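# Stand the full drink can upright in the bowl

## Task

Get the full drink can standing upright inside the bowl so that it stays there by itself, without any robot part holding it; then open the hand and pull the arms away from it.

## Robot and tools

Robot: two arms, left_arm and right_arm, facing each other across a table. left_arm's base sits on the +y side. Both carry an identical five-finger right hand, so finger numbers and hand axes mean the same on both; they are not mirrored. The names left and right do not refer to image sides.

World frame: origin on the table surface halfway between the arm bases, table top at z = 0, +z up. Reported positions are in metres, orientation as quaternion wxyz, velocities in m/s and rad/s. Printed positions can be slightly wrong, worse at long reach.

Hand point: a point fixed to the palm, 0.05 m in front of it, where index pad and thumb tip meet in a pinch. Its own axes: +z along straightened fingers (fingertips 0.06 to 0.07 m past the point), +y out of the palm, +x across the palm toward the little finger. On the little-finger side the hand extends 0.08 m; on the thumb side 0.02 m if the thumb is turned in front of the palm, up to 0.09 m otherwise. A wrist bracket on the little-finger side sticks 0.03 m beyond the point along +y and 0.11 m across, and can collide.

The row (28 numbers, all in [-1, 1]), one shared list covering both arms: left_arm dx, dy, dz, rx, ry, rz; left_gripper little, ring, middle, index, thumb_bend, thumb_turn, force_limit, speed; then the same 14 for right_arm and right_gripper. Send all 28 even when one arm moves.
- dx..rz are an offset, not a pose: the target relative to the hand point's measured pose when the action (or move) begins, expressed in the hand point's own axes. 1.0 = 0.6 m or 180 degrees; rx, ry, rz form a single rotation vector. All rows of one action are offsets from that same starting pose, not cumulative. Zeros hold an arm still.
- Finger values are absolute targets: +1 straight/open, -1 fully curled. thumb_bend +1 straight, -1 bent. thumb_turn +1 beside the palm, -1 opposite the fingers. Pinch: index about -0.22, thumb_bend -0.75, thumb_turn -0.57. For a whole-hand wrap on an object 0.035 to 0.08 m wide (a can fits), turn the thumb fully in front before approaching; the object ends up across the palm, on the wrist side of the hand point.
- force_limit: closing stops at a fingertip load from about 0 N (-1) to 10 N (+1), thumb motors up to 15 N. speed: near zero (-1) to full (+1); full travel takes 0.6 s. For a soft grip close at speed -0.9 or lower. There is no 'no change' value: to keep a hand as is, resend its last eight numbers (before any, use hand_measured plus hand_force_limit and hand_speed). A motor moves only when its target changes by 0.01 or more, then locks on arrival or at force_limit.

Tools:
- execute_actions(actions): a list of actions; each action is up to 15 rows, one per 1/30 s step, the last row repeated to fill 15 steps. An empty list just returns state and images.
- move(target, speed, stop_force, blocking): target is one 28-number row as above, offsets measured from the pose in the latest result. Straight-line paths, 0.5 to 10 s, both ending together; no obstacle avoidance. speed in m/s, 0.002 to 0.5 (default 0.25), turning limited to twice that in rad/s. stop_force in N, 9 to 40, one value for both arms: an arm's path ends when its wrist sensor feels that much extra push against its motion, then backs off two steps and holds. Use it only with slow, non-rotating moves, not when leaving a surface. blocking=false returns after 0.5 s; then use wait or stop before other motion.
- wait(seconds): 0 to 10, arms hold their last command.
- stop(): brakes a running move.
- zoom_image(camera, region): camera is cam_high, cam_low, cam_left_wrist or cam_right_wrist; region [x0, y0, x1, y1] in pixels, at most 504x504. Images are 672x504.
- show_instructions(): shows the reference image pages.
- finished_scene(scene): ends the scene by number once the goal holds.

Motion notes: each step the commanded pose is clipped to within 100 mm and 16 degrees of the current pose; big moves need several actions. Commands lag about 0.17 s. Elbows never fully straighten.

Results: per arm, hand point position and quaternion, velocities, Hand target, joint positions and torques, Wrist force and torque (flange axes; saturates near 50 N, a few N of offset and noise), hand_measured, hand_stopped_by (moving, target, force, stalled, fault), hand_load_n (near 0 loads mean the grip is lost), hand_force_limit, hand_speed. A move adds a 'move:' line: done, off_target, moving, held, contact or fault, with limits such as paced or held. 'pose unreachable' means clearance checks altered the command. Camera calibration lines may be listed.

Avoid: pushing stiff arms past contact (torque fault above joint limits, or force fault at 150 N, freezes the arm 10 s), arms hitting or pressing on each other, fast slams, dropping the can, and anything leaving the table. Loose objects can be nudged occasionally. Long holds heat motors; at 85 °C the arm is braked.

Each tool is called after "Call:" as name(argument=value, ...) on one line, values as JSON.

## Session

Call:
execute_actions(actions=[])

Scene clock: 0.00 s.
left_arm: end_effector_position=(+0.2488, +0.4323, +0.4691) hand_measured=(+1.000, +1.000, +1.000, +1.000, +1.000, +1.000) hand_load_n=(+0.0, +0.0, +0.0, +0.0, +0.0, +0.0) hand_stopped_by=(target, target, target, target, target, target) hand_force_limit=0.00 hand_speed=-0.80 end_effector_quat_wxyz=(-0.004, +0.419, +0.908, -0.010) end_effector_velocity=(-0.000, +0.000, +0.000) end_effector_angular_velocity=(+0.000, -0.000, -0.002) | right_arm: end_effector_position=(+0.1599, -0.2895, +0.4803) hand_measured=(+1.000, +1.000, +1.000, +1.000, +1.000, +1.000) hand_load_n=(+0.0, +0.0, +0.0, +0.0, +0.0, +0.0) hand_stopped_by=(target, target, target, target, target, target) hand_force_limit=0.00 hand_speed=-0.80 end_effector_quat_wxyz=(+0.000, -0.270, +0.963, +0.013) end_effector_velocity=(+0.000, +0.000, -0.000) end_effector_angular_velocity=(+0.001, +0.000, +0.001)
Joint positions: left_arm=[ 0.542 -1.718  1.358  1.924  1.591 -1.903] | right_arm=[-1.18  -1.734  1.351  1.955  1.544 -1.895]
Joint velocities: left_arm=[-0.001 -0.001  0.     0.    -0.001  0.001] | right_arm=[ 0.     0.     0.    -0.    -0.001 -0.   ]
Joint torques (N m, as the arm reports them, + toward a larger angle): no reading
Wrist force (N, on the end effector, along its own x y z axes, offset not removed): no reading
Wrist torque (N m, same axes, about the end effector's origin, offset not removed): no reading
Hand target (left_arm): +0.249, +0.432, +0.469; -0.004, +0.419, +0.908, -0.010
Hand target (right_arm): +0.160, -0.290, +0.480; +0.000, -0.270, +0.963, +0.013
camera_calibration (this result's frames):
cam_left_wrist: T_world_to_cam=[[0.84019, 0.542039, -0.0165589, -0.43715], [0.457338, -0.69183, 0.55876, -0.0791218], [0.291414, -0.477038, -0.829164, 0.651009], [0, 0, 0, 1]] pos_world=[0.213762, 0.49277, 0.576765]
cam_right_wrist: T_world_to_cam=[[-0.441994, 0.896934, 0.0122487, 0.324593], [0.758461, 0.366396, 0.538971, -0.270574], [0.478934, 0.247512, -0.842235, 0.529185], [0, 0, 0, 1]] pos_world=[0.0952435, -0.322981, 0.587554]

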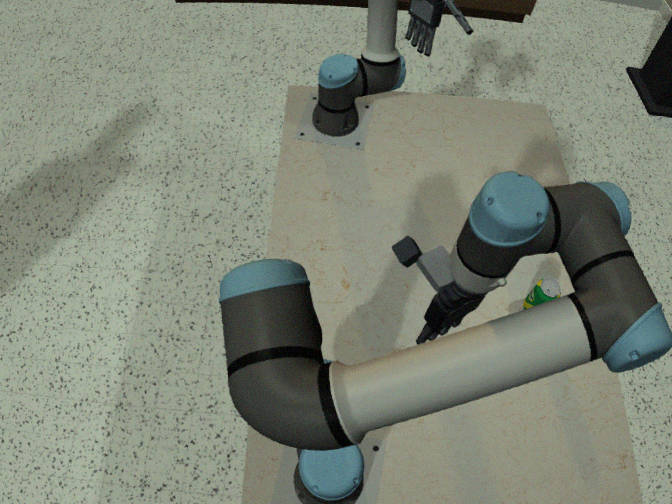

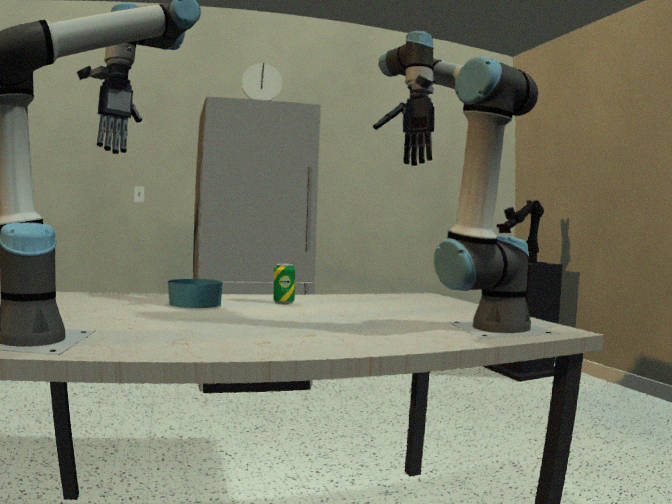

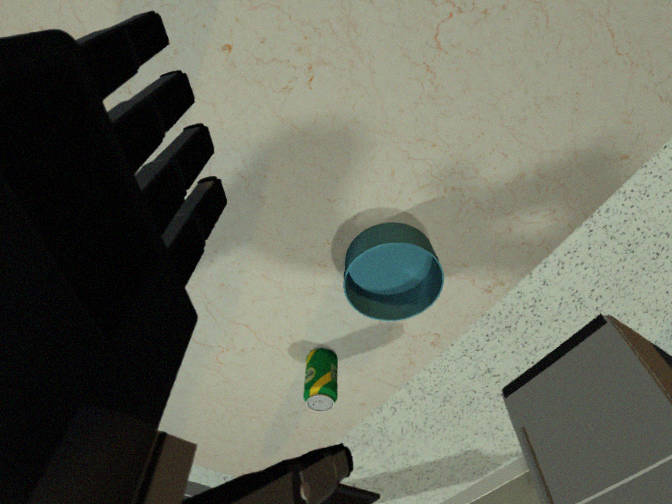

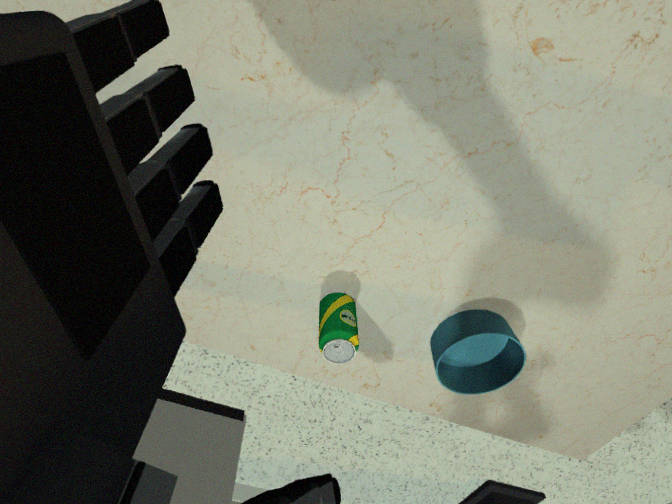

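Call:
zoom_image(camera="cam_low", region=[150, 250, 310, 320])

Call:
zoom_image(camera="cam_right_wrist", region=[300, 260, 540, 410])

Call:
zoom_image(camera="cam_left_wrist", region=[280, 200, 480, 430])

Call:
zoom_image(camera="cam_high", region=[490, 240, 610, 330])

Region (150, 250, 310, 320) of cam_low's 672x504 image, scaled by 3.150, with more detail than that image has; it fills the top 220 rows of this view, and the rest is white.

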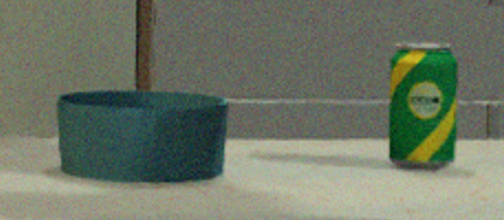

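Region (300, 260, 540, 410) of cam_right_wrist's 672x504 image, scaled by 2.100, with more detail than that image has; it fills the top 315 rows of this view, and the rest is white.

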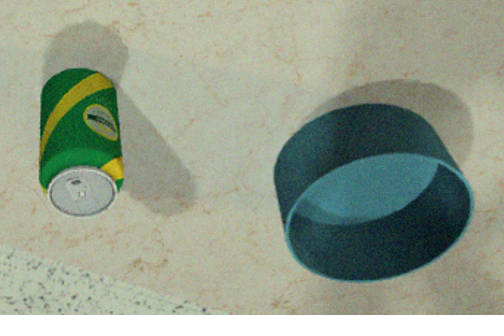

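Region (280, 200, 480, 430) of cam_left_wrist's 672x504 image, scaled by 2.191, with more detail than that image has; it fills the left 438 columns of this view, and the rest is white.

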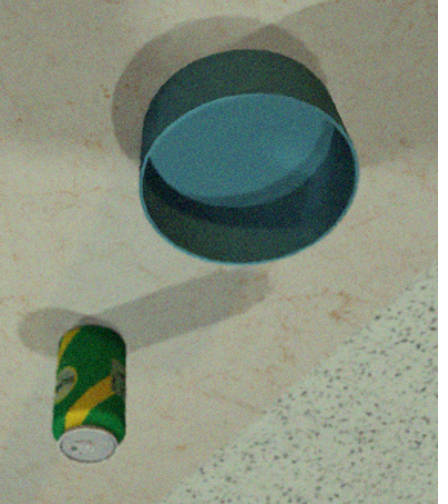

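Region (490, 240, 610, 330) of cam_high's 672x504 image, scaled by 4.200, with more detail than that image has; it fills the top 378 rows of this view, and the rest is white.

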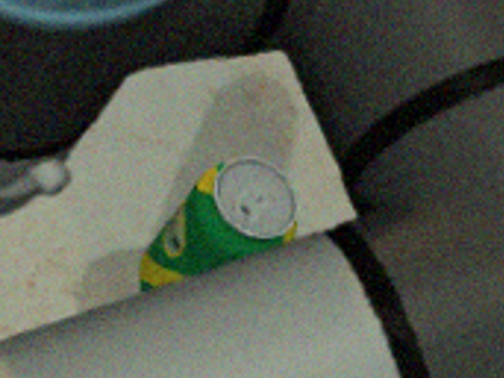

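Call:
move(target=[0,0,0,0,0,0,1,1,1,1,1,1,0,-0.8, -0.58358,-0.06698,0.45308,-0.57884,0.03488,0.76137,1,1,1,1,1,-1,0,0.3], speed=0.45)

Scene clock: 104.57 s.
left_arm: end_effector_position=(+0.2488, +0.4323, +0.4691) hand_measured=(+1.000, +1.000, +1.000, +1.000, +1.000, +1.000) hand_load_n=(+0.0, +0.0, +0.0, +0.0, +0.0, +0.0) hand_stopped_by=(target, target, target, target, target, target) hand_force_limit=0.00 hand_speed=-0.80 end_effector_quat_wxyz=(-0.004, +0.419, +0.908, -0.010) end_effector_velocity=(-0.000, -0.000, +0.000) end_effector_angular_velocity=(-0.000, +0.000, +0.000) | right_arm: end_effector_position=(+0.4778, -0.1355, +0.2100) hand_measured=(+1.000, +1.000, +1.000, +1.000, +1.000, -1.000) hand_load_n=(+0.0, +0.0, +0.0, +0.0, +0.0, +0.0) hand_stopped_by=(target, target, target, target, target, target) hand_force_limit=0.00 hand_speed=0.30 end_effector_quat_wxyz=(-0.209, +0.745, +0.272, +0.572) end_effector_velocity=(+0.002, -0.001, -0.002) end_effector_angular_velocity=(-0.001, +0.002, -0.014)
Joint positions: left_arm=[ 0.542 -1.718  1.358  1.924  1.591 -1.903] | right_arm=[-0.889 -1.46   1.949 -0.223  1.391  1.522]
Joint velocities: left_arm=[-0.    -0.    -0.     0.     0.    -0.001] | right_arm=[ 0.005  0.007 -0.005 -0.001  0.018  0.005]
Joint torques (N m, as the arm reports them, + toward a larger angle): left_arm=[ -2.65 -10.71 -18.67   2.37   0.14   0.2 ] | right_arm=[  8.06 -18.99 -34.41  -2.12   2.17   1.48]
Wrist force (N, on the end effector, along its own x y z axes, offset not removed): left_arm=[0.4 1.5 1.9] | right_arm=[2.1 -1.3 -0.4]
Wrist torque (N m, same axes, about the end effector's origin, offset not removed): left_arm=[0.24 0.04 0.00] | right_arm=[-0.08 -0.34 0.27]
Hand target (left_arm): +0.249, +0.432, +0.469; -0.004, +0.419, +0.908, -0.010
Hand target (right_arm): +0.478, -0.135, +0.210; -0.208, +0.745, +0.271, +0.572
Off the commanded pose (left_arm): 0.000 m, 0 deg.
Off the commanded pose (right_arm): 0.001 m, 0 deg.
move: done; limits=paced
camera_calibration (this result's frames):
cam_left_wrist: T_world_to_cam=[[0.84019, 0.542039, -0.0165589, -0.43715], [0.457338, -0.69183, 0.55876, -0.0791218], [0.291414, -0.477038, -0.829164, 0.651009], [0, 0, 0, 1]] pos_world=[0.213762, 0.492769, 0.576765]
cam_right_wrist: T_world_to_cam=[[0.633981, -0.768285, -0.0883565, -0.388367], [-0.604921, -0.421479, -0.675593, 0.377362], [0.481808, 0.481762, -0.731961, 0.11833], [0, 0, 0, 1]] pos_world=[0.417479, -0.196333, 0.307242]

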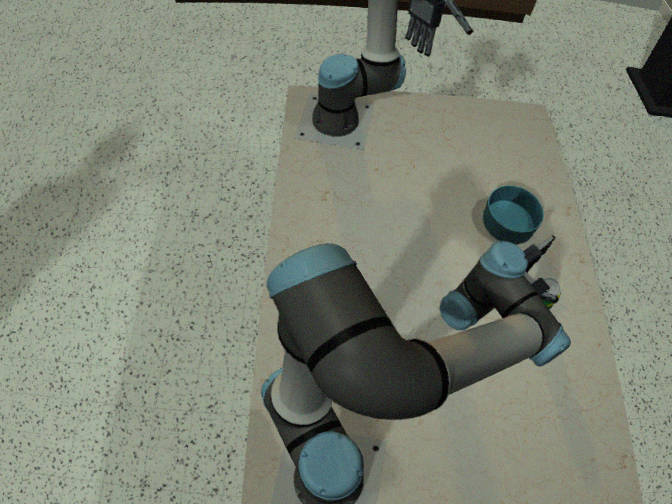

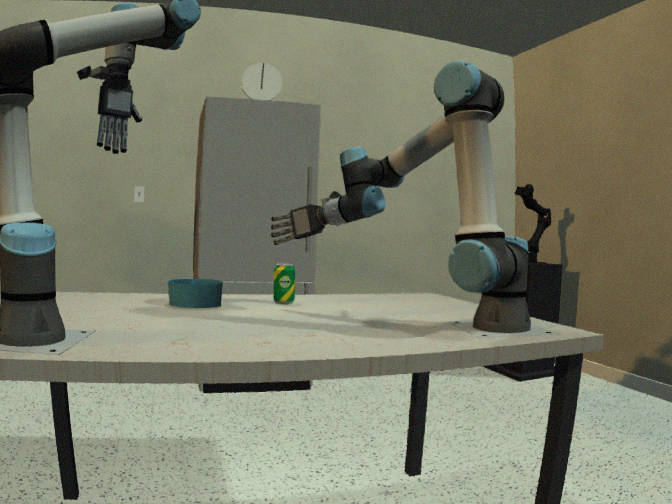

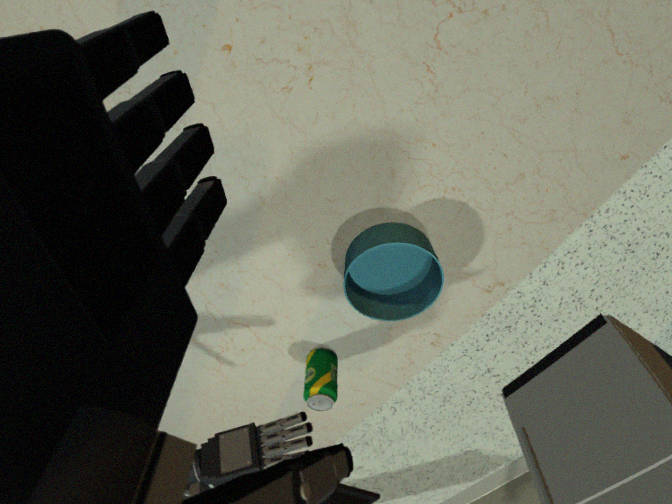

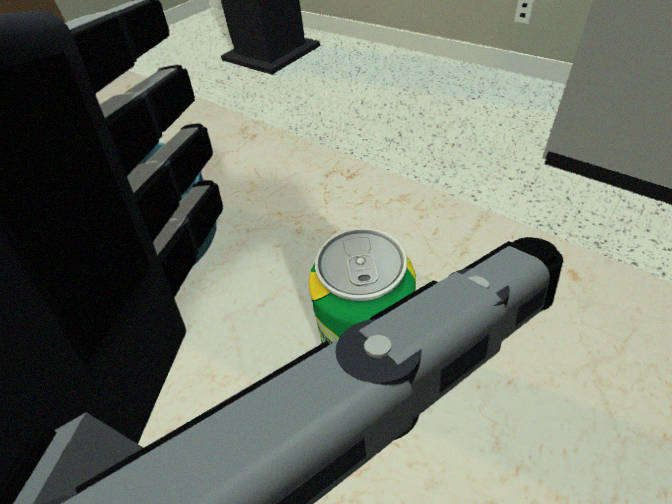

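Call:
zoom_image(camera="cam_right_wrist", region=[290, 210, 440, 330])

Call:
zoom_image(camera="cam_low", region=[150, 180, 400, 320])

Region (290, 210, 440, 330) of cam_right_wrist's 672x504 image, scaled by 3.360, with more detail than that image has; it fills the top 403 rows of this view, and the rest is white.

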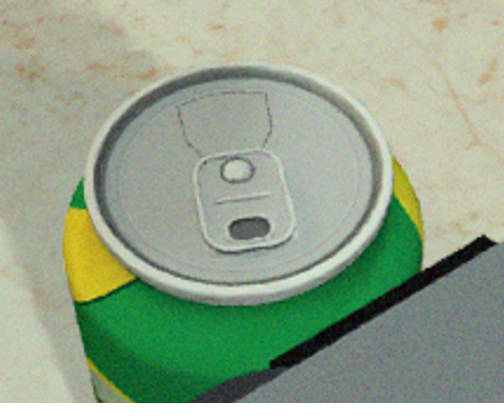

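Region (150, 180, 400, 320) of cam_low's 672x504 image, scaled by 2.016, with more detail than that image has; it fills the top 282 rows of this view, and the rest is white.

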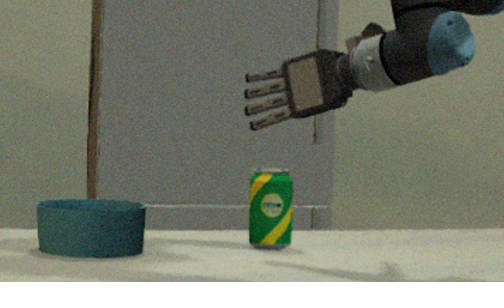

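Call:
move(target=[0,0,0,0,0,0,1,1,1,1,1,1,0,-0.8, -0.1782,0.01167,0.19786,0,0,0,1,1,1,1,1,-1,0,0.3], speed=0.15)

Scene clock: 128.30 s.
left_arm: end_effector_position=(+0.2488, +0.4323, +0.4691) hand_measured=(+1.000, +1.000, +1.000, +1.000, +1.000, +1.000) hand_load_n=(+0.0, +0.0, +0.0, +0.0, +0.0, +0.0) hand_stopped_by=(target, target, target, target, target, target) hand_force_limit=0.00 hand_speed=-0.80 end_effector_quat_wxyz=(-0.004, +0.419, +0.908, -0.010) end_effector_velocity=(+0.000, -0.001, -0.000) end_effector_angular_velocity=(+0.002, +0.001, -0.001) | right_arm: end_effector_position=(+0.5487, -0.0850, +0.0760) hand_measured=(+1.000, +1.000, +1.000, +1.000, +1.000, -1.000) hand_load_n=(+0.0, +0.0, +0.0, +0.0, +0.0, +0.0) hand_stopped_by=(target, target, target, target, target, target) hand_force_limit=0.00 hand_speed=0.30 end_effector_quat_wxyz=(-0.209, +0.745, +0.272, +0.572) end_effector_velocity=(+0.001, +0.001, -0.002) end_effector_angular_velocity=(+0.001, +0.001, +0.000)
Joint positions: left_arm=[ 0.542 -1.718  1.358  1.924  1.591 -1.903] | right_arm=[-0.869 -1.083  1.847 -0.499  1.41   1.527]
Joint velocities: left_arm=[-0.     0.003 -0.    -0.     0.001  0.001] | right_arm=[ 0.001  0.005 -0.003 -0.002  0.     0.001]
Joint torques (N m, as the arm reports them, + toward a larger angle): left_arm=[ -2.7  -11.16 -19.25   2.59   0.27   0.18] | right_arm=[  7.44 -30.84 -29.29  -1.95   2.19   1.66]
Wrist force (N, on the end effector, along its own x y z axes, offset not removed): left_arm=[-0.2 1.9 2.4] | right_arm=[1.9 -1.0 -0.4]
Wrist torque (N m, same axes, about the end effector's origin, offset not removed): left_arm=[0.22 0.13 -0.06] | right_arm=[-0.21 -0.15 -0.10]
Hand target (left_arm): +0.249, +0.432, +0.469; -0.004, +0.419, +0.908, -0.010
Hand target (right_arm): +0.549, -0.085, +0.076; -0.209, +0.745, +0.272, +0.572
Off the commanded pose (left_arm): 0.000 m, 0 deg.
Off the commanded pose (right_arm): 0.000 m, 0 deg.
move: done
camera_calibration (this result's frames):
cam_left_wrist: T_world_to_cam=[[0.84019, 0.542039, -0.0165589, -0.43715], [0.457338, -0.69183, 0.55876, -0.0791218], [0.291414, -0.477038, -0.829164, 0.651009], [0, 0, 0, 1]] pos_world=[0.213762, 0.492769, 0.576765]
cam_right_wrist: T_world_to_cam=[[0.633984, -0.768279, -0.0883875, -0.406424], [-0.604928, -0.421463, -0.675597, 0.351003], [0.481794, 0.481786, -0.731954, -0.0381951], [0, 0, 0, 1]] pos_world=[0.4884, -0.145911, 0.173257]

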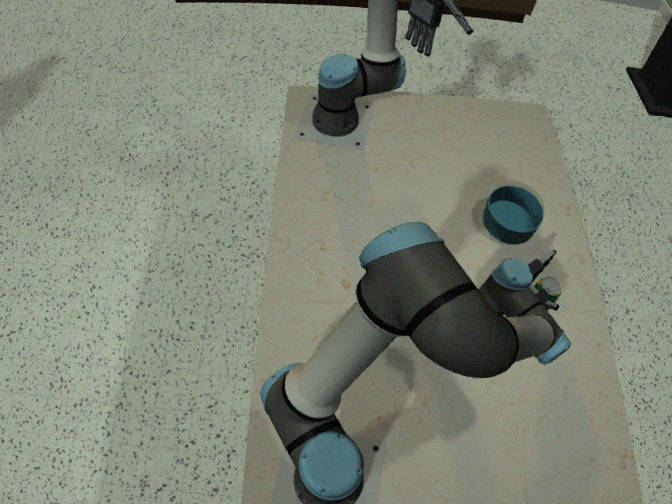

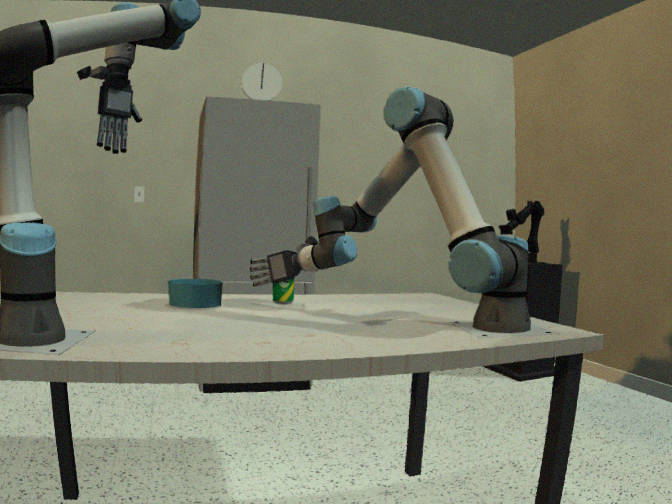

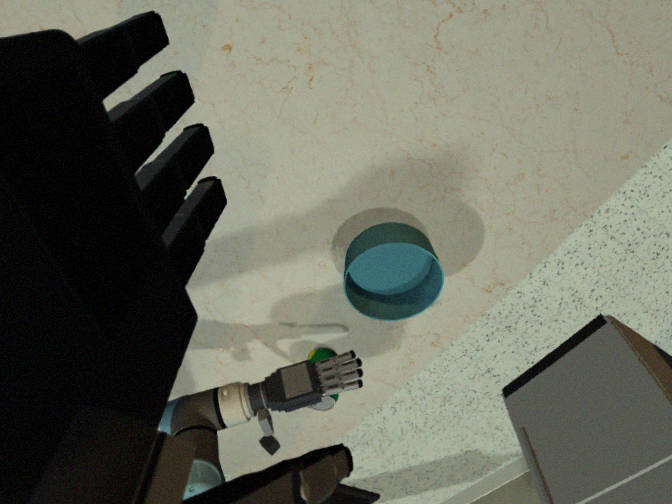

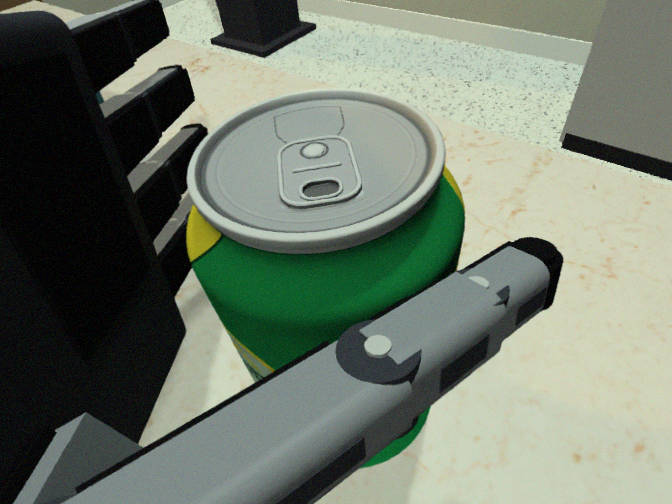

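Call:
execute_actions(actions=[[[0,0,0,0,0,0,1,1,1,1,1,1,0,-0.8, 0.0003,0.0008,0.001,0,0,0,1,1,-1,-1,1,-1,0.5,-0.3],[0,0,0,0,0,0,1,1,1,1,1,1,0,-0.8, 0.0005,0.0017,0.002,0,0,0,1,1,-1,-1,1,-1,0.5,-0.3],[0,0,0,0,0,0,1,1,1,1,1,1,0,-0.8, 0.0008,0.0025,0.0029,0,0,0,1,1,-1,-1,1,-1,0.5,-0.3],[0,0,0,0,0,0,1,1,1,1,1,1,0,-0.8, 0.0012,0.0037,0.0044,0,0,0,1,1,-1,-1,1,-1,0.5,-0.3],[0,0,0,0,0,0,1,1,1,1,1,1,0,-0.8, 0.0016,0.005,0.0058,0,0,0,1,1,-1,-1,1,-1,0.5,-0.3],[0,0,0,0,0,0,1,1,1,1,1,1,0,-0.8, 0.002,0.0062,0.0073,0,0,0,1,1,-1,-1,1,-1,0.5,-0.3],[0,0,0,0,0,0,1,1,1,1,1,1,0,-0.8, 0.0023,0.0075,0.0087,0,0,0,1,1,-1,-1,1,-1,0.5,-0.3],[0,0,0,0,0,0,1,1,1,1,1,1,0,-0.8, 0.0026,0.0083,0.0097,0,0,0,1,1,-1,-1,1,-1,0.5,-0.3]],[[0,0,0,0,0,0,1,1,1,1,1,1,0,-0.8, 0,0,0,0,0,0,1,1,-1,-1,1,-1,0.5,-0.3]],[[0,0,0,0,0,0,1,1,1,1,1,1,0,-0.8, 0,0,0,0,0,0,1,1,-1,-1,-1,-1,0.5,-0.3]]])

Scene clock: 140.03 s.
left_arm: end_effector_position=(+0.2488, +0.4323, +0.4691) hand_measured=(+1.000, +1.000, +1.000, +1.000, +1.000, +1.000) hand_load_n=(+0.0, +0.0, +0.0, +0.0, +0.0, +0.0) hand_stopped_by=(target, target, target, target, target, target) hand_force_limit=0.00 hand_speed=-0.80 end_effector_quat_wxyz=(-0.004, +0.419, +0.908, -0.010) end_effector_velocity=(+0.000, +0.000, +0.001) end_effector_angular_velocity=(-0.002, -0.002, +0.001) | right_arm: end_effector_position=(+0.5562, -0.0849, +0.0761) hand_measured=(+1.000, +1.000, -0.028, +0.084, +0.950, -1.000) hand_load_n=(+0.0, +0.0, +11.5, +9.5, +13.5, -0.5) hand_stopped_by=(target, target, force, force, force, target) hand_force_limit=0.50 hand_speed=-0.30 end_effector_quat_wxyz=(-0.209, +0.745, +0.272, +0.572) end_effector_velocity=(+0.001, -0.001, +0.000) end_effector_angular_velocity=(-0.000, -0.000, -0.001)
Joint positions: left_arm=[ 0.542 -1.718  1.358  1.924  1.591 -1.903] | right_arm=[-0.877 -1.073  1.83  -0.492  1.402  1.525]
Joint velocities: left_arm=[ 0.    -0.001 -0.002  0.    -0.001 -0.001] | right_arm=[-0.001  0.    -0.    -0.    -0.    -0.   ]
Joint torques (N m, as the arm reports them, + toward a larger angle): left_arm=[ -2.41 -10.92 -19.3    2.53   0.14   0.21] | right_arm=[  4.92 -42.92  -9.44  -1.06   1.68  -0.21]
Wrist force (N, on the end effector, along its own x y z axes, offset not removed): left_arm=[-1.1 1.8 1.3] | right_arm=[2.4 -1.6 1.4]
Wrist torque (N m, same axes, about the end effector's origin, offset not removed): left_arm=[0.42 0.24 -0.07] | right_arm=[-0.15 -0.09 0.11]
Hand target (left_arm): +0.249, +0.432, +0.469; -0.004, +0.419, +0.908, -0.010
Hand target (right_arm): +0.556, -0.085, +0.076; -0.209, +0.745, +0.272, +0.572
Off the commanded pose (left_arm): 0.000 m, 0 deg.
Off the commanded pose (right_arm): 0.000 m, 0 deg.
Step readings (end_effector_position; steps 1 to 15: 1st action; 16 to 30: 2nd action; 31 to 45: 3rd action):
0: left_arm (+0.2488, +0.4323, +0.4691) | right_arm (+0.5489, -0.0850, +0.0759)
1: left_arm (+0.2488, +0.4323, +0.4691) | right_arm (+0.5489, -0.0850, +0.0759)
2: left_arm (+0.2488, +0.4323, +0.4691) | right_arm (+0.5490, -0.0849, +0.0759)
4: left_arm (+0.2488, +0.4323, +0.4691) | right_arm (+0.5496, -0.0850, +0.0760)
8: left_arm (+0.2488, +0.4323, +0.4691) | right_arm (+0.5526, -0.0850, +0.0760)
15: left_arm (+0.2488, +0.4323, +0.4691) | right_arm (+0.5561, -0.0850, +0.0760)
16: left_arm (+0.2488, +0.4323, +0.4691) | right_arm (+0.5562, -0.0850, +0.0760)
17: left_arm (+0.2488, +0.4323, +0.4691) | right_arm (+0.5562, -0.0850, +0.0760)
19: left_arm (+0.2488, +0.4323, +0.4691) | right_arm (+0.5562, -0.0850, +0.0760)
23: left_arm (+0.2488, +0.4323, +0.4691) | right_arm (+0.5562, -0.0850, +0.0761)
30: left_arm (+0.2488, +0.4323, +0.4691) | right_arm (+0.5562, -0.0849, +0.0762)
31: left_arm (+0.2488, +0.4323, +0.4691) | right_arm (+0.5562, -0.0849, +0.0761)
32: left_arm (+0.2488, +0.4323, +0.4691) | right_arm (+0.5562, -0.0849, +0.0761)
34: left_arm (+0.2488, +0.4323, +0.4691) | right_arm (+0.5562, -0.0849, +0.0761)
38: left_arm (+0.2488, +0.4323, +0.4691) | right_arm (+0.5562, -0.0849, +0.0761)
45: end_effector_position above
camera_calibration (this result's frames):
cam_left_wrist: T_world_to_cam=[[0.84019, 0.542039, -0.0165589, -0.43715], [0.457338, -0.69183, 0.55876, -0.0791216], [0.291413, -0.477038, -0.829164, 0.651009], [0, 0, 0, 1]] pos_world=[0.213762, 0.492769, 0.576765]
cam_right_wrist: T_world_to_cam=[[0.634077, -0.768207, -0.0883426, -0.411087], [-0.60476, -0.421457, -0.675751, 0.355516], [0.481884, 0.481904, -0.731817, -0.0417977], [0, 0, 0, 1]] pos_world=[0.495804, -0.145823, 0.173335]

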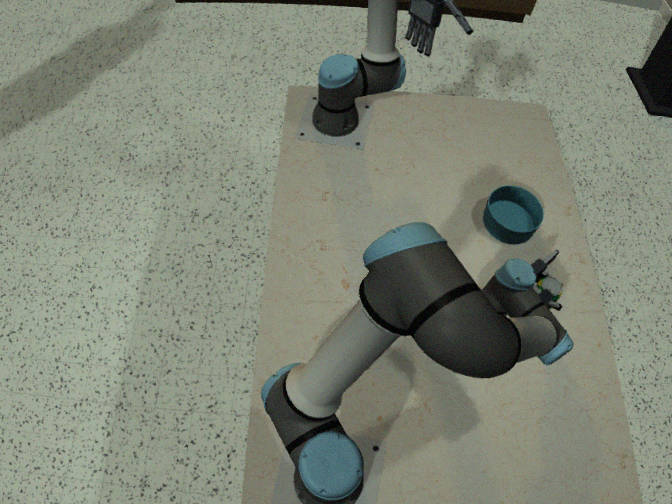

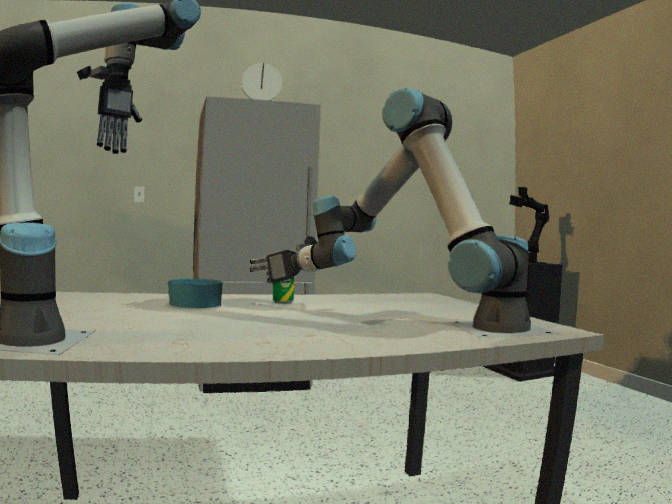

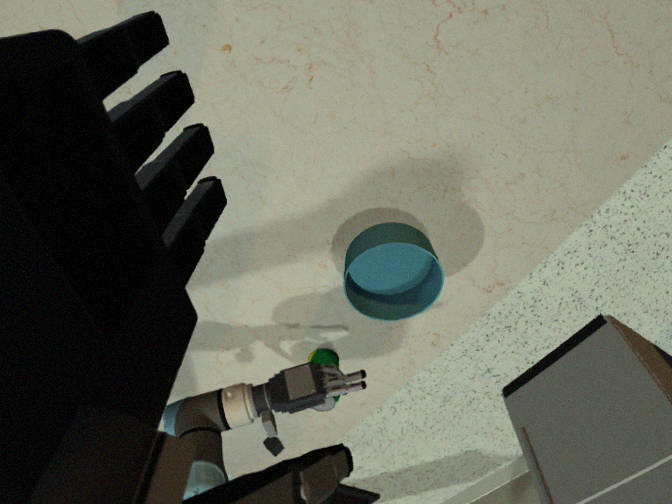

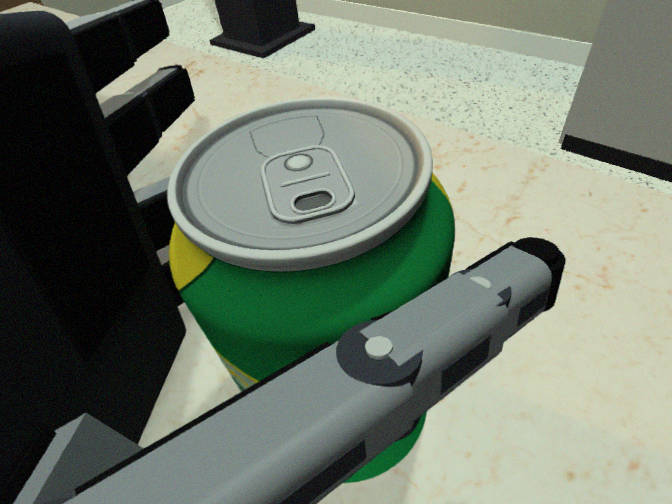

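Call:
zoom_image(camera="cam_low", region=[150, 220, 370, 320])

Call:
zoom_image(camera="cam_high", region=[470, 170, 600, 330])

Region (150, 220, 370, 320) of cam_low's 672x504 image, scaled by 2.291, with more detail than that image has; it fills the top 229 rows of this view, and the rest is white.

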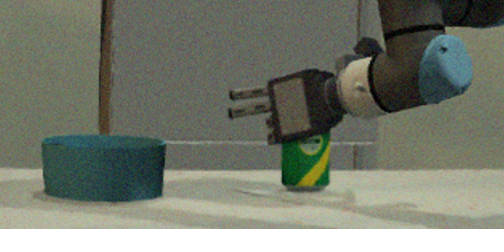

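Region (470, 170, 600, 330) of cam_high's 672x504 image, scaled by 3.150, with more detail than that image has; it fills the left 410 columns of this view, and the rest is white.

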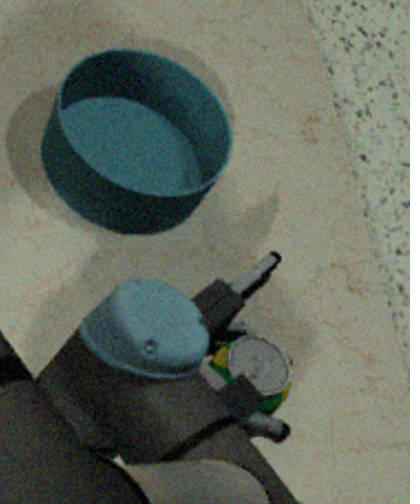

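Call:
move(target=[0,0,0,0,0,0,1,1,1,1,1,1,0,-0.8, 0.20356,-0.19267,0.08355,0,0,0,1,1,-1,-1,-1,-1,0.5,-0.3], speed=0.2)

Scene clock: 165.43 s.
left_arm: end_effector_position=(+0.2488, +0.4323, +0.4691) hand_measured=(+1.000, +1.000, +1.000, +1.000, +1.000, +1.000) hand_load_n=(+0.0, +0.0, +0.0, +0.0, +0.0, +0.0) hand_stopped_by=(target, target, target, target, target, target) hand_force_limit=0.00 hand_speed=-0.80 end_effector_quat_wxyz=(-0.004, +0.419, +0.908, -0.010) end_effector_velocity=(-0.000, +0.000, -0.000) end_effector_angular_velocity=(-0.000, +0.001, -0.001) | right_arm: end_effector_position=(+0.5430, +0.0549, +0.1809) hand_measured=(+1.000, +1.000, -0.030, +0.082, +0.942, -1.000) hand_load_n=(+0.0, +0.0, +0.0, +0.0, +0.0, +0.0) hand_stopped_by=(target, target, force, force, force, target) hand_force_limit=0.50 hand_speed=-0.30 end_effector_quat_wxyz=(-0.209, +0.745, +0.272, +0.572) end_effector_velocity=(+0.001, +0.001, +0.001) end_effector_angular_velocity=(-0.002, +0.000, -0.002)
Joint positions: left_arm=[ 0.542 -1.718  1.358  1.924  1.591 -1.903] | right_arm=[-0.643 -1.     1.389 -0.127  1.628  1.586]
Joint velocities: left_arm=[-0.001 -0.001  0.001 -0.     0.001  0.001] | right_arm=[ 0.002  0.004 -0.01   0.009  0.005 -0.   ]
Joint torques (N m, as the arm reports them, + toward a larger angle): left_arm=[ -3.07 -10.47 -19.56   2.34   0.17   0.2 ] | right_arm=[  7.84 -40.92 -34.1    0.56   2.27   1.46]
Wrist force (N, on the end effector, along its own x y z axes, offset not removed): left_arm=[-0.3 0.6 2.1] | right_arm=[-1.5 -1.1 1.9]
Wrist torque (N m, same axes, about the end effector's origin, offset not removed): left_arm=[0.09 0.17 -0.12] | right_arm=[0.09 0.21 -0.33]
Hand target (left_arm): +0.249, +0.432, +0.469; -0.004, +0.419, +0.908, -0.010
Hand target (right_arm): +0.543, +0.055, +0.181; -0.209, +0.745, +0.272, +0.572
Off the commanded pose (left_arm): 0.000 m, 0 deg.
Off the commanded pose (right_arm): 0.000 m, 0 deg.
move: done
camera_calibration (this result's frames):
cam_left_wrist: T_world_to_cam=[[0.84019, 0.542039, -0.016559, -0.43715], [0.457338, -0.69183, 0.55876, -0.0791217], [0.291413, -0.477038, -0.829164, 0.65101], [0, 0, 0, 1]] pos_world=[0.213762, 0.49277, 0.576765]
cam_right_wrist: T_world_to_cam=[[0.634163, -0.768094, -0.088705, -0.28603], [-0.604788, -0.421282, -0.675835, 0.477358], [0.481735, 0.482238, -0.731695, -0.026145], [0, 0, 0, 1]] pos_world=[0.482685, -0.00598734, 0.278113]

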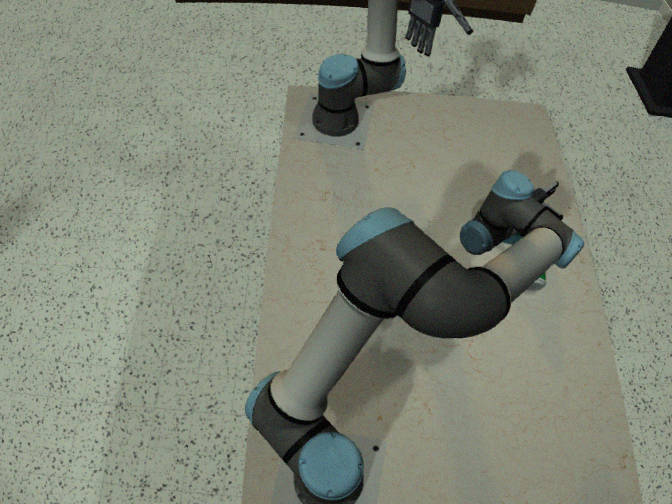

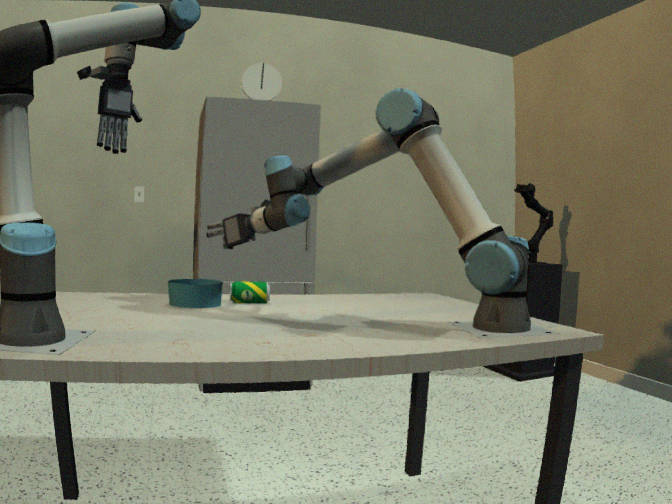

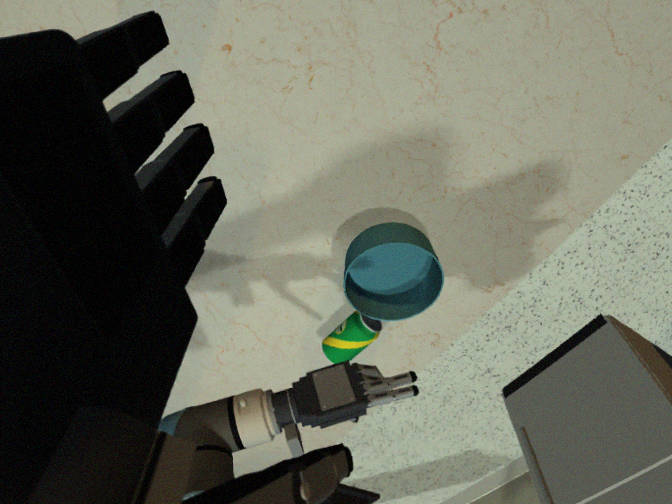

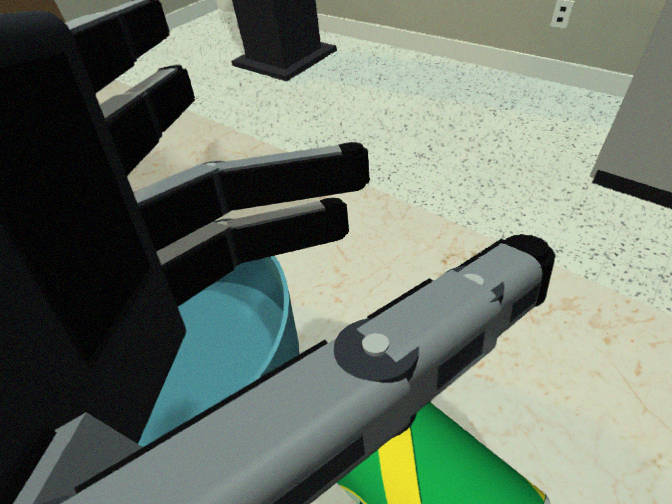

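Call:
execute_actions(actions=[])

Scene clock: 178.03 s.
left_arm: end_effector_position=(+0.2488, +0.4323, +0.4691) hand_measured=(+1.000, +1.000, +1.000, +1.000, +1.000, +1.000) hand_load_n=(+0.0, +0.0, +0.0, +0.0, +0.0, +0.0) hand_stopped_by=(target, target, target, target, target, target) hand_force_limit=0.00 hand_speed=-0.80 end_effector_quat_wxyz=(-0.004, +0.419, +0.908, -0.010) end_effector_velocity=(-0.000, +0.000, +0.000) end_effector_angular_velocity=(-0.000, +0.000, +0.001) | right_arm: end_effector_position=(+0.5431, +0.0551, +0.1811) hand_measured=(+1.000, +1.000, -0.030, +0.082, +0.942, -1.000) hand_load_n=(+0.0, +0.0, +0.0, +0.0, +0.0, +0.0) hand_stopped_by=(target, target, force, force, force, target) hand_force_limit=0.50 hand_speed=-0.30 end_effector_quat_wxyz=(-0.209, +0.745, +0.272, +0.572) end_effector_velocity=(+0.001, -0.001, +0.000) end_effector_angular_velocity=(-0.001, -0.001, -0.002)
Joint positions: left_arm=[ 0.542 -1.718  1.358  1.924  1.591 -1.903] | right_arm=[-0.643 -1.     1.388 -0.126  1.628  1.586]
Joint velocities: left_arm=[ 0.    -0.     0.    -0.     0.    -0.001] | right_arm=[-0.001 -0.     0.    -0.     0.001 -0.001]
Joint torques (N m, as the arm reports them, + toward a larger angle): left_arm=[ -2.14 -10.86 -19.39   2.53   0.21   0.26] | right_arm=[  7.63 -39.92 -33.37   0.58   2.29   1.52]
Wrist force (N, on the end effector, along its own x y z axes, offset not removed): left_arm=[0.3 1.8 1.7] | right_arm=[0.5 -1.1 -0.9]
Wrist torque (N m, same axes, about the end effector's origin, offset not removed): left_arm=[0.30 -0.04 0.01] | right_arm=[-0.02 -0.05 -0.02]
Hand target (left_arm): +0.249, +0.432, +0.469; -0.004, +0.419, +0.908, -0.010
Hand target (right_arm): +0.543, +0.055, +0.181; -0.209, +0.745, +0.272, +0.572
Off the commanded pose (left_arm): 0.000 m, 0 deg.
Off the commanded pose (right_arm): 0.000 m, 0 deg.
camera_calibration (this result's frames):
cam_left_wrist: T_world_to_cam=[[0.84019, 0.542039, -0.0165589, -0.43715], [0.457338, -0.69183, 0.55876, -0.0791216], [0.291414, -0.477037, -0.829164, 0.651009], [0, 0, 0, 1]] pos_world=[0.213762, 0.492769, 0.576765]
cam_right_wrist: T_world_to_cam=[[0.63406, -0.76818, -0.0886968, -0.285817], [-0.604927, -0.42129, -0.675705, 0.477618], [0.481696, 0.482093, -0.731816, -0.0261165], [0, 0, 0, 1]] pos_world=[0.482729, -0.00575255, 0.278265]

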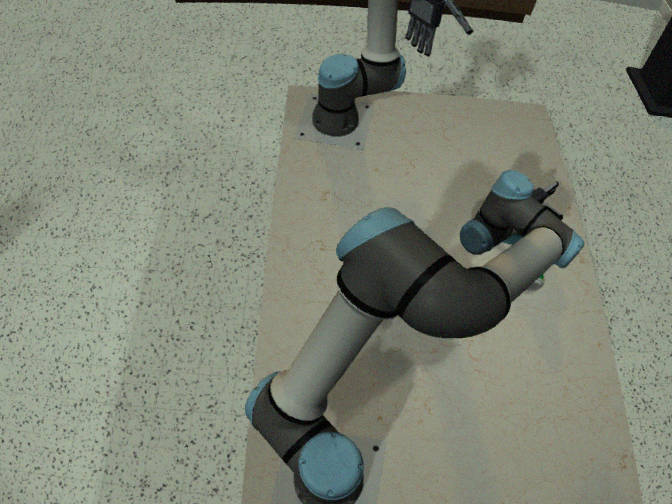

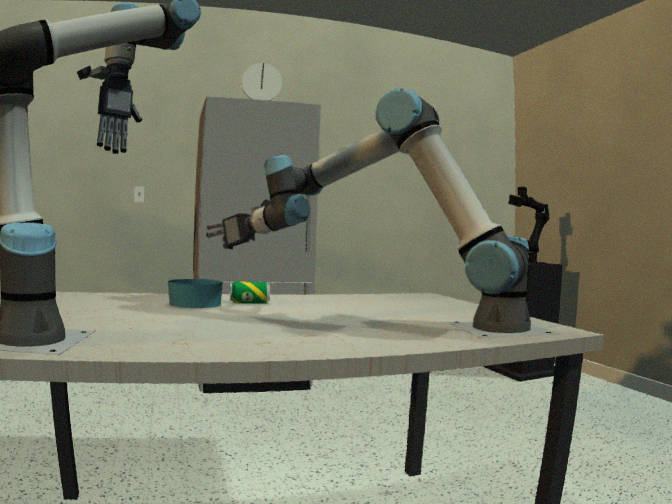

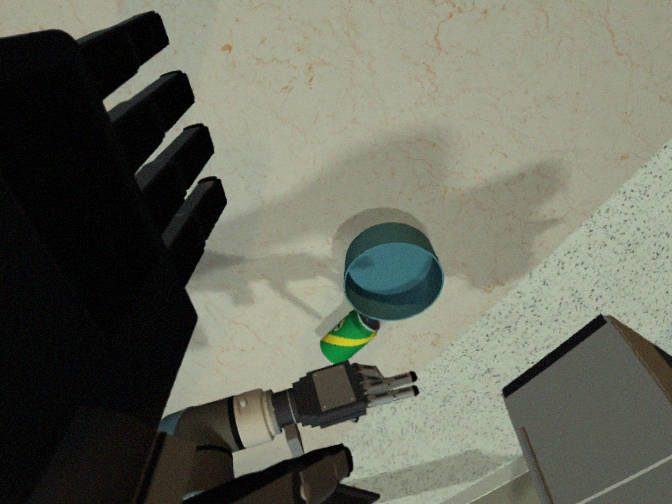

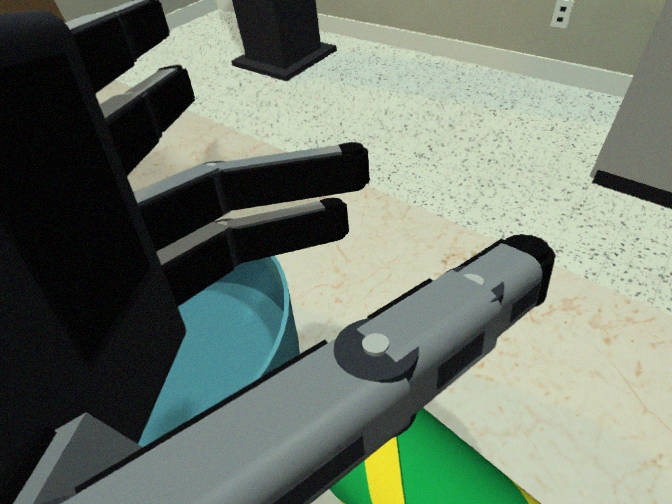

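Call:
zoom_image(camera="cam_left_wrist", region=[280, 210, 480, 400])

Call:
zoom_image(camera="cam_low", region=[150, 260, 310, 330])

Region (280, 210, 480, 400) of cam_left_wrist's 672x504 image, scaled by 2.520, with more detail than that image has; it fills the top 479 rows of this view, and the rest is white.

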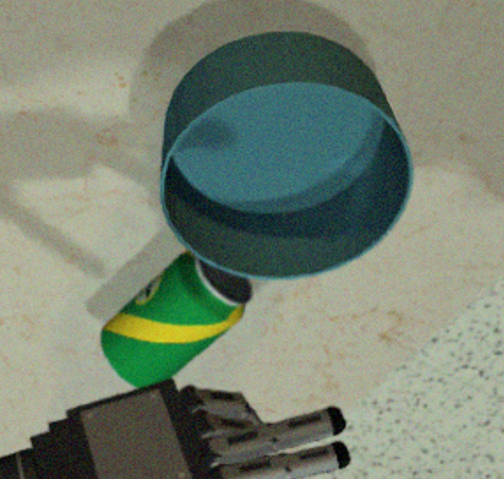

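Region (150, 260, 310, 330) of cam_low's 672x504 image, scaled by 3.150, with more detail than that image has; it fills the top 220 rows of this view, and the rest is white.

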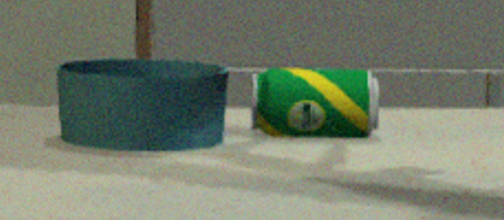

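Call:
move(target=[0,0,0,0,0,0,1,1,1,1,1,1,0,-0.8, -0.0947,0.0225,0.0403,-0.2580,0.1294,0.5685, 0.45,0.45,0.45,0.45,1,-1,0.5,0.3], speed=0.45)

Scene clock: 301.00 s.
left_arm: end_effector_position=(+0.2488, +0.4323, +0.4691) hand_measured=(+1.000, +1.000, +1.000, +1.000, +1.000, +1.000) hand_load_n=(+0.0, +0.0, +0.0, +0.0, +0.0, +0.0) hand_stopped_by=(target, target, target, target, target, target) hand_force_limit=0.00 hand_speed=-0.80 end_effector_quat_wxyz=(-0.004, +0.419, +0.908, -0.010) end_effector_velocity=(+0.000, +0.000, +0.000) end_effector_angular_velocity=(-0.001, -0.000, +0.001) | right_arm: end_effector_position=(+0.5583, +0.0503, +0.1196) hand_measured=(+0.450, +0.450, +0.450, +0.450, +1.000, -1.000) hand_load_n=(+0.0, +0.0, +0.0, +0.0, +0.0, +0.0) hand_stopped_by=(target, target, target, target, target, target) hand_force_limit=0.50 hand_speed=0.30 end_effector_quat_wxyz=(+0.335, -0.579, +0.643, -0.372) end_effector_velocity=(+0.001, -0.000, +0.001) end_effector_angular_velocity=(+0.005, +0.009, -0.011)
Joint positions: left_arm=[ 0.542 -1.718  1.358  1.924  1.591 -1.903] | right_arm=[-0.592 -0.621  0.724  0.653  2.327  3.717]
Joint velocities: left_arm=[ 0.001  0.    -0.001 -0.     0.    -0.   ] | right_arm=[-0.002  0.011 -0.024  0.028 -0.     0.018]
Joint torques (N m, as the arm reports them, + toward a larger angle): left_arm=[ -2.48 -10.65 -18.9    2.34   0.15   0.17] | right_arm=[-10.27 -51.76 -34.62   2.34   0.     1.6 ]
Wrist force (N, on the end effector, along its own x y z axes, offset not removed): left_arm=[-0.6 2.1 1.6] | right_arm=[0.5 -1.6 -0.5]
Wrist torque (N m, same axes, about the end effector's origin, offset not removed): left_arm=[0.37 0.16 -0.07] | right_arm=[0.05 -0.01 0.03]
Hand target (left_arm): +0.249, +0.432, +0.469; -0.004, +0.419, +0.908, -0.010
Hand target (right_arm): +0.558, +0.050, +0.120; +0.335, -0.579, +0.644, -0.371
Off the commanded pose (left_arm): 0.000 m, 0 deg.
Off the commanded pose (right_arm): 0.000 m, 0 deg.
move: done
camera_calibration (this result's frames):
cam_left_wrist: T_world_to_cam=[[0.840191, 0.542038, -0.0165589, -0.43715], [0.457338, -0.69183, 0.55876, -0.0791217], [0.291414, -0.477038, -0.829164, 0.651009], [0, 0, 0, 1]] pos_world=[0.213762, 0.49277, 0.576765]
cam_right_wrist: T_world_to_cam=[[-0.473739, 0.138748, -0.869667, 0.361639], [-0.339462, 0.882431, 0.325701, 0.109674], [0.812611, 0.449516, -0.370943, -0.302363], [0, 0, 0, 1]] pos_world=[0.454256, -0.0110391, 0.166625]

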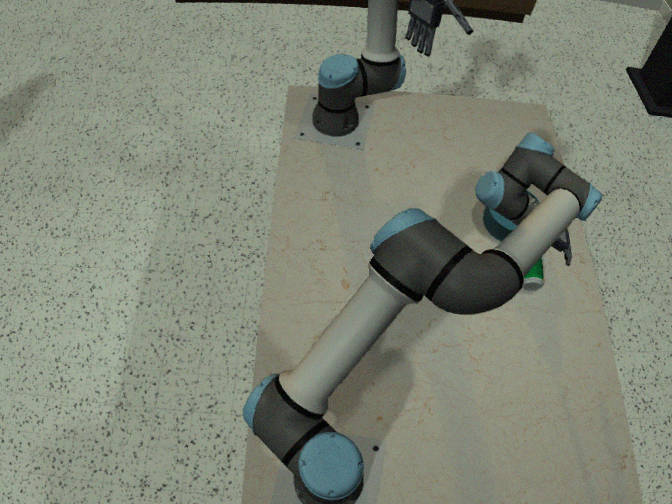

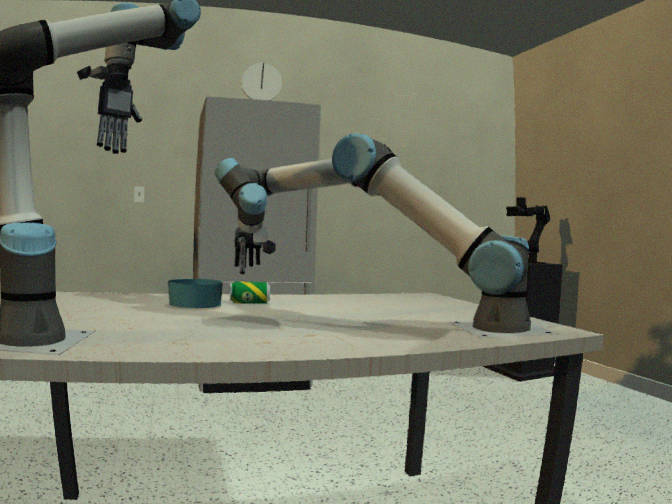

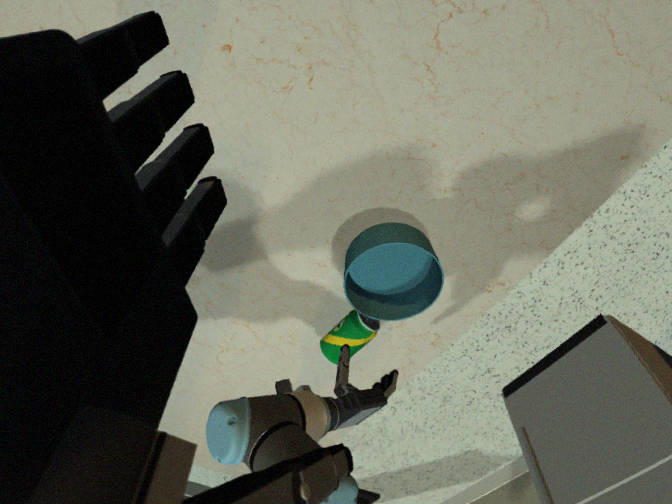

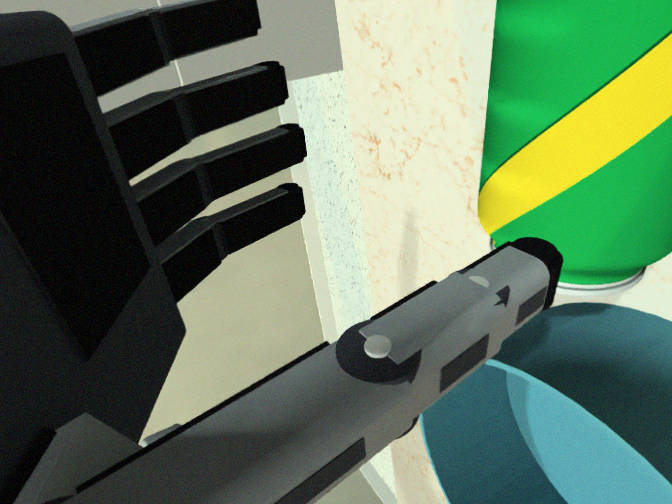

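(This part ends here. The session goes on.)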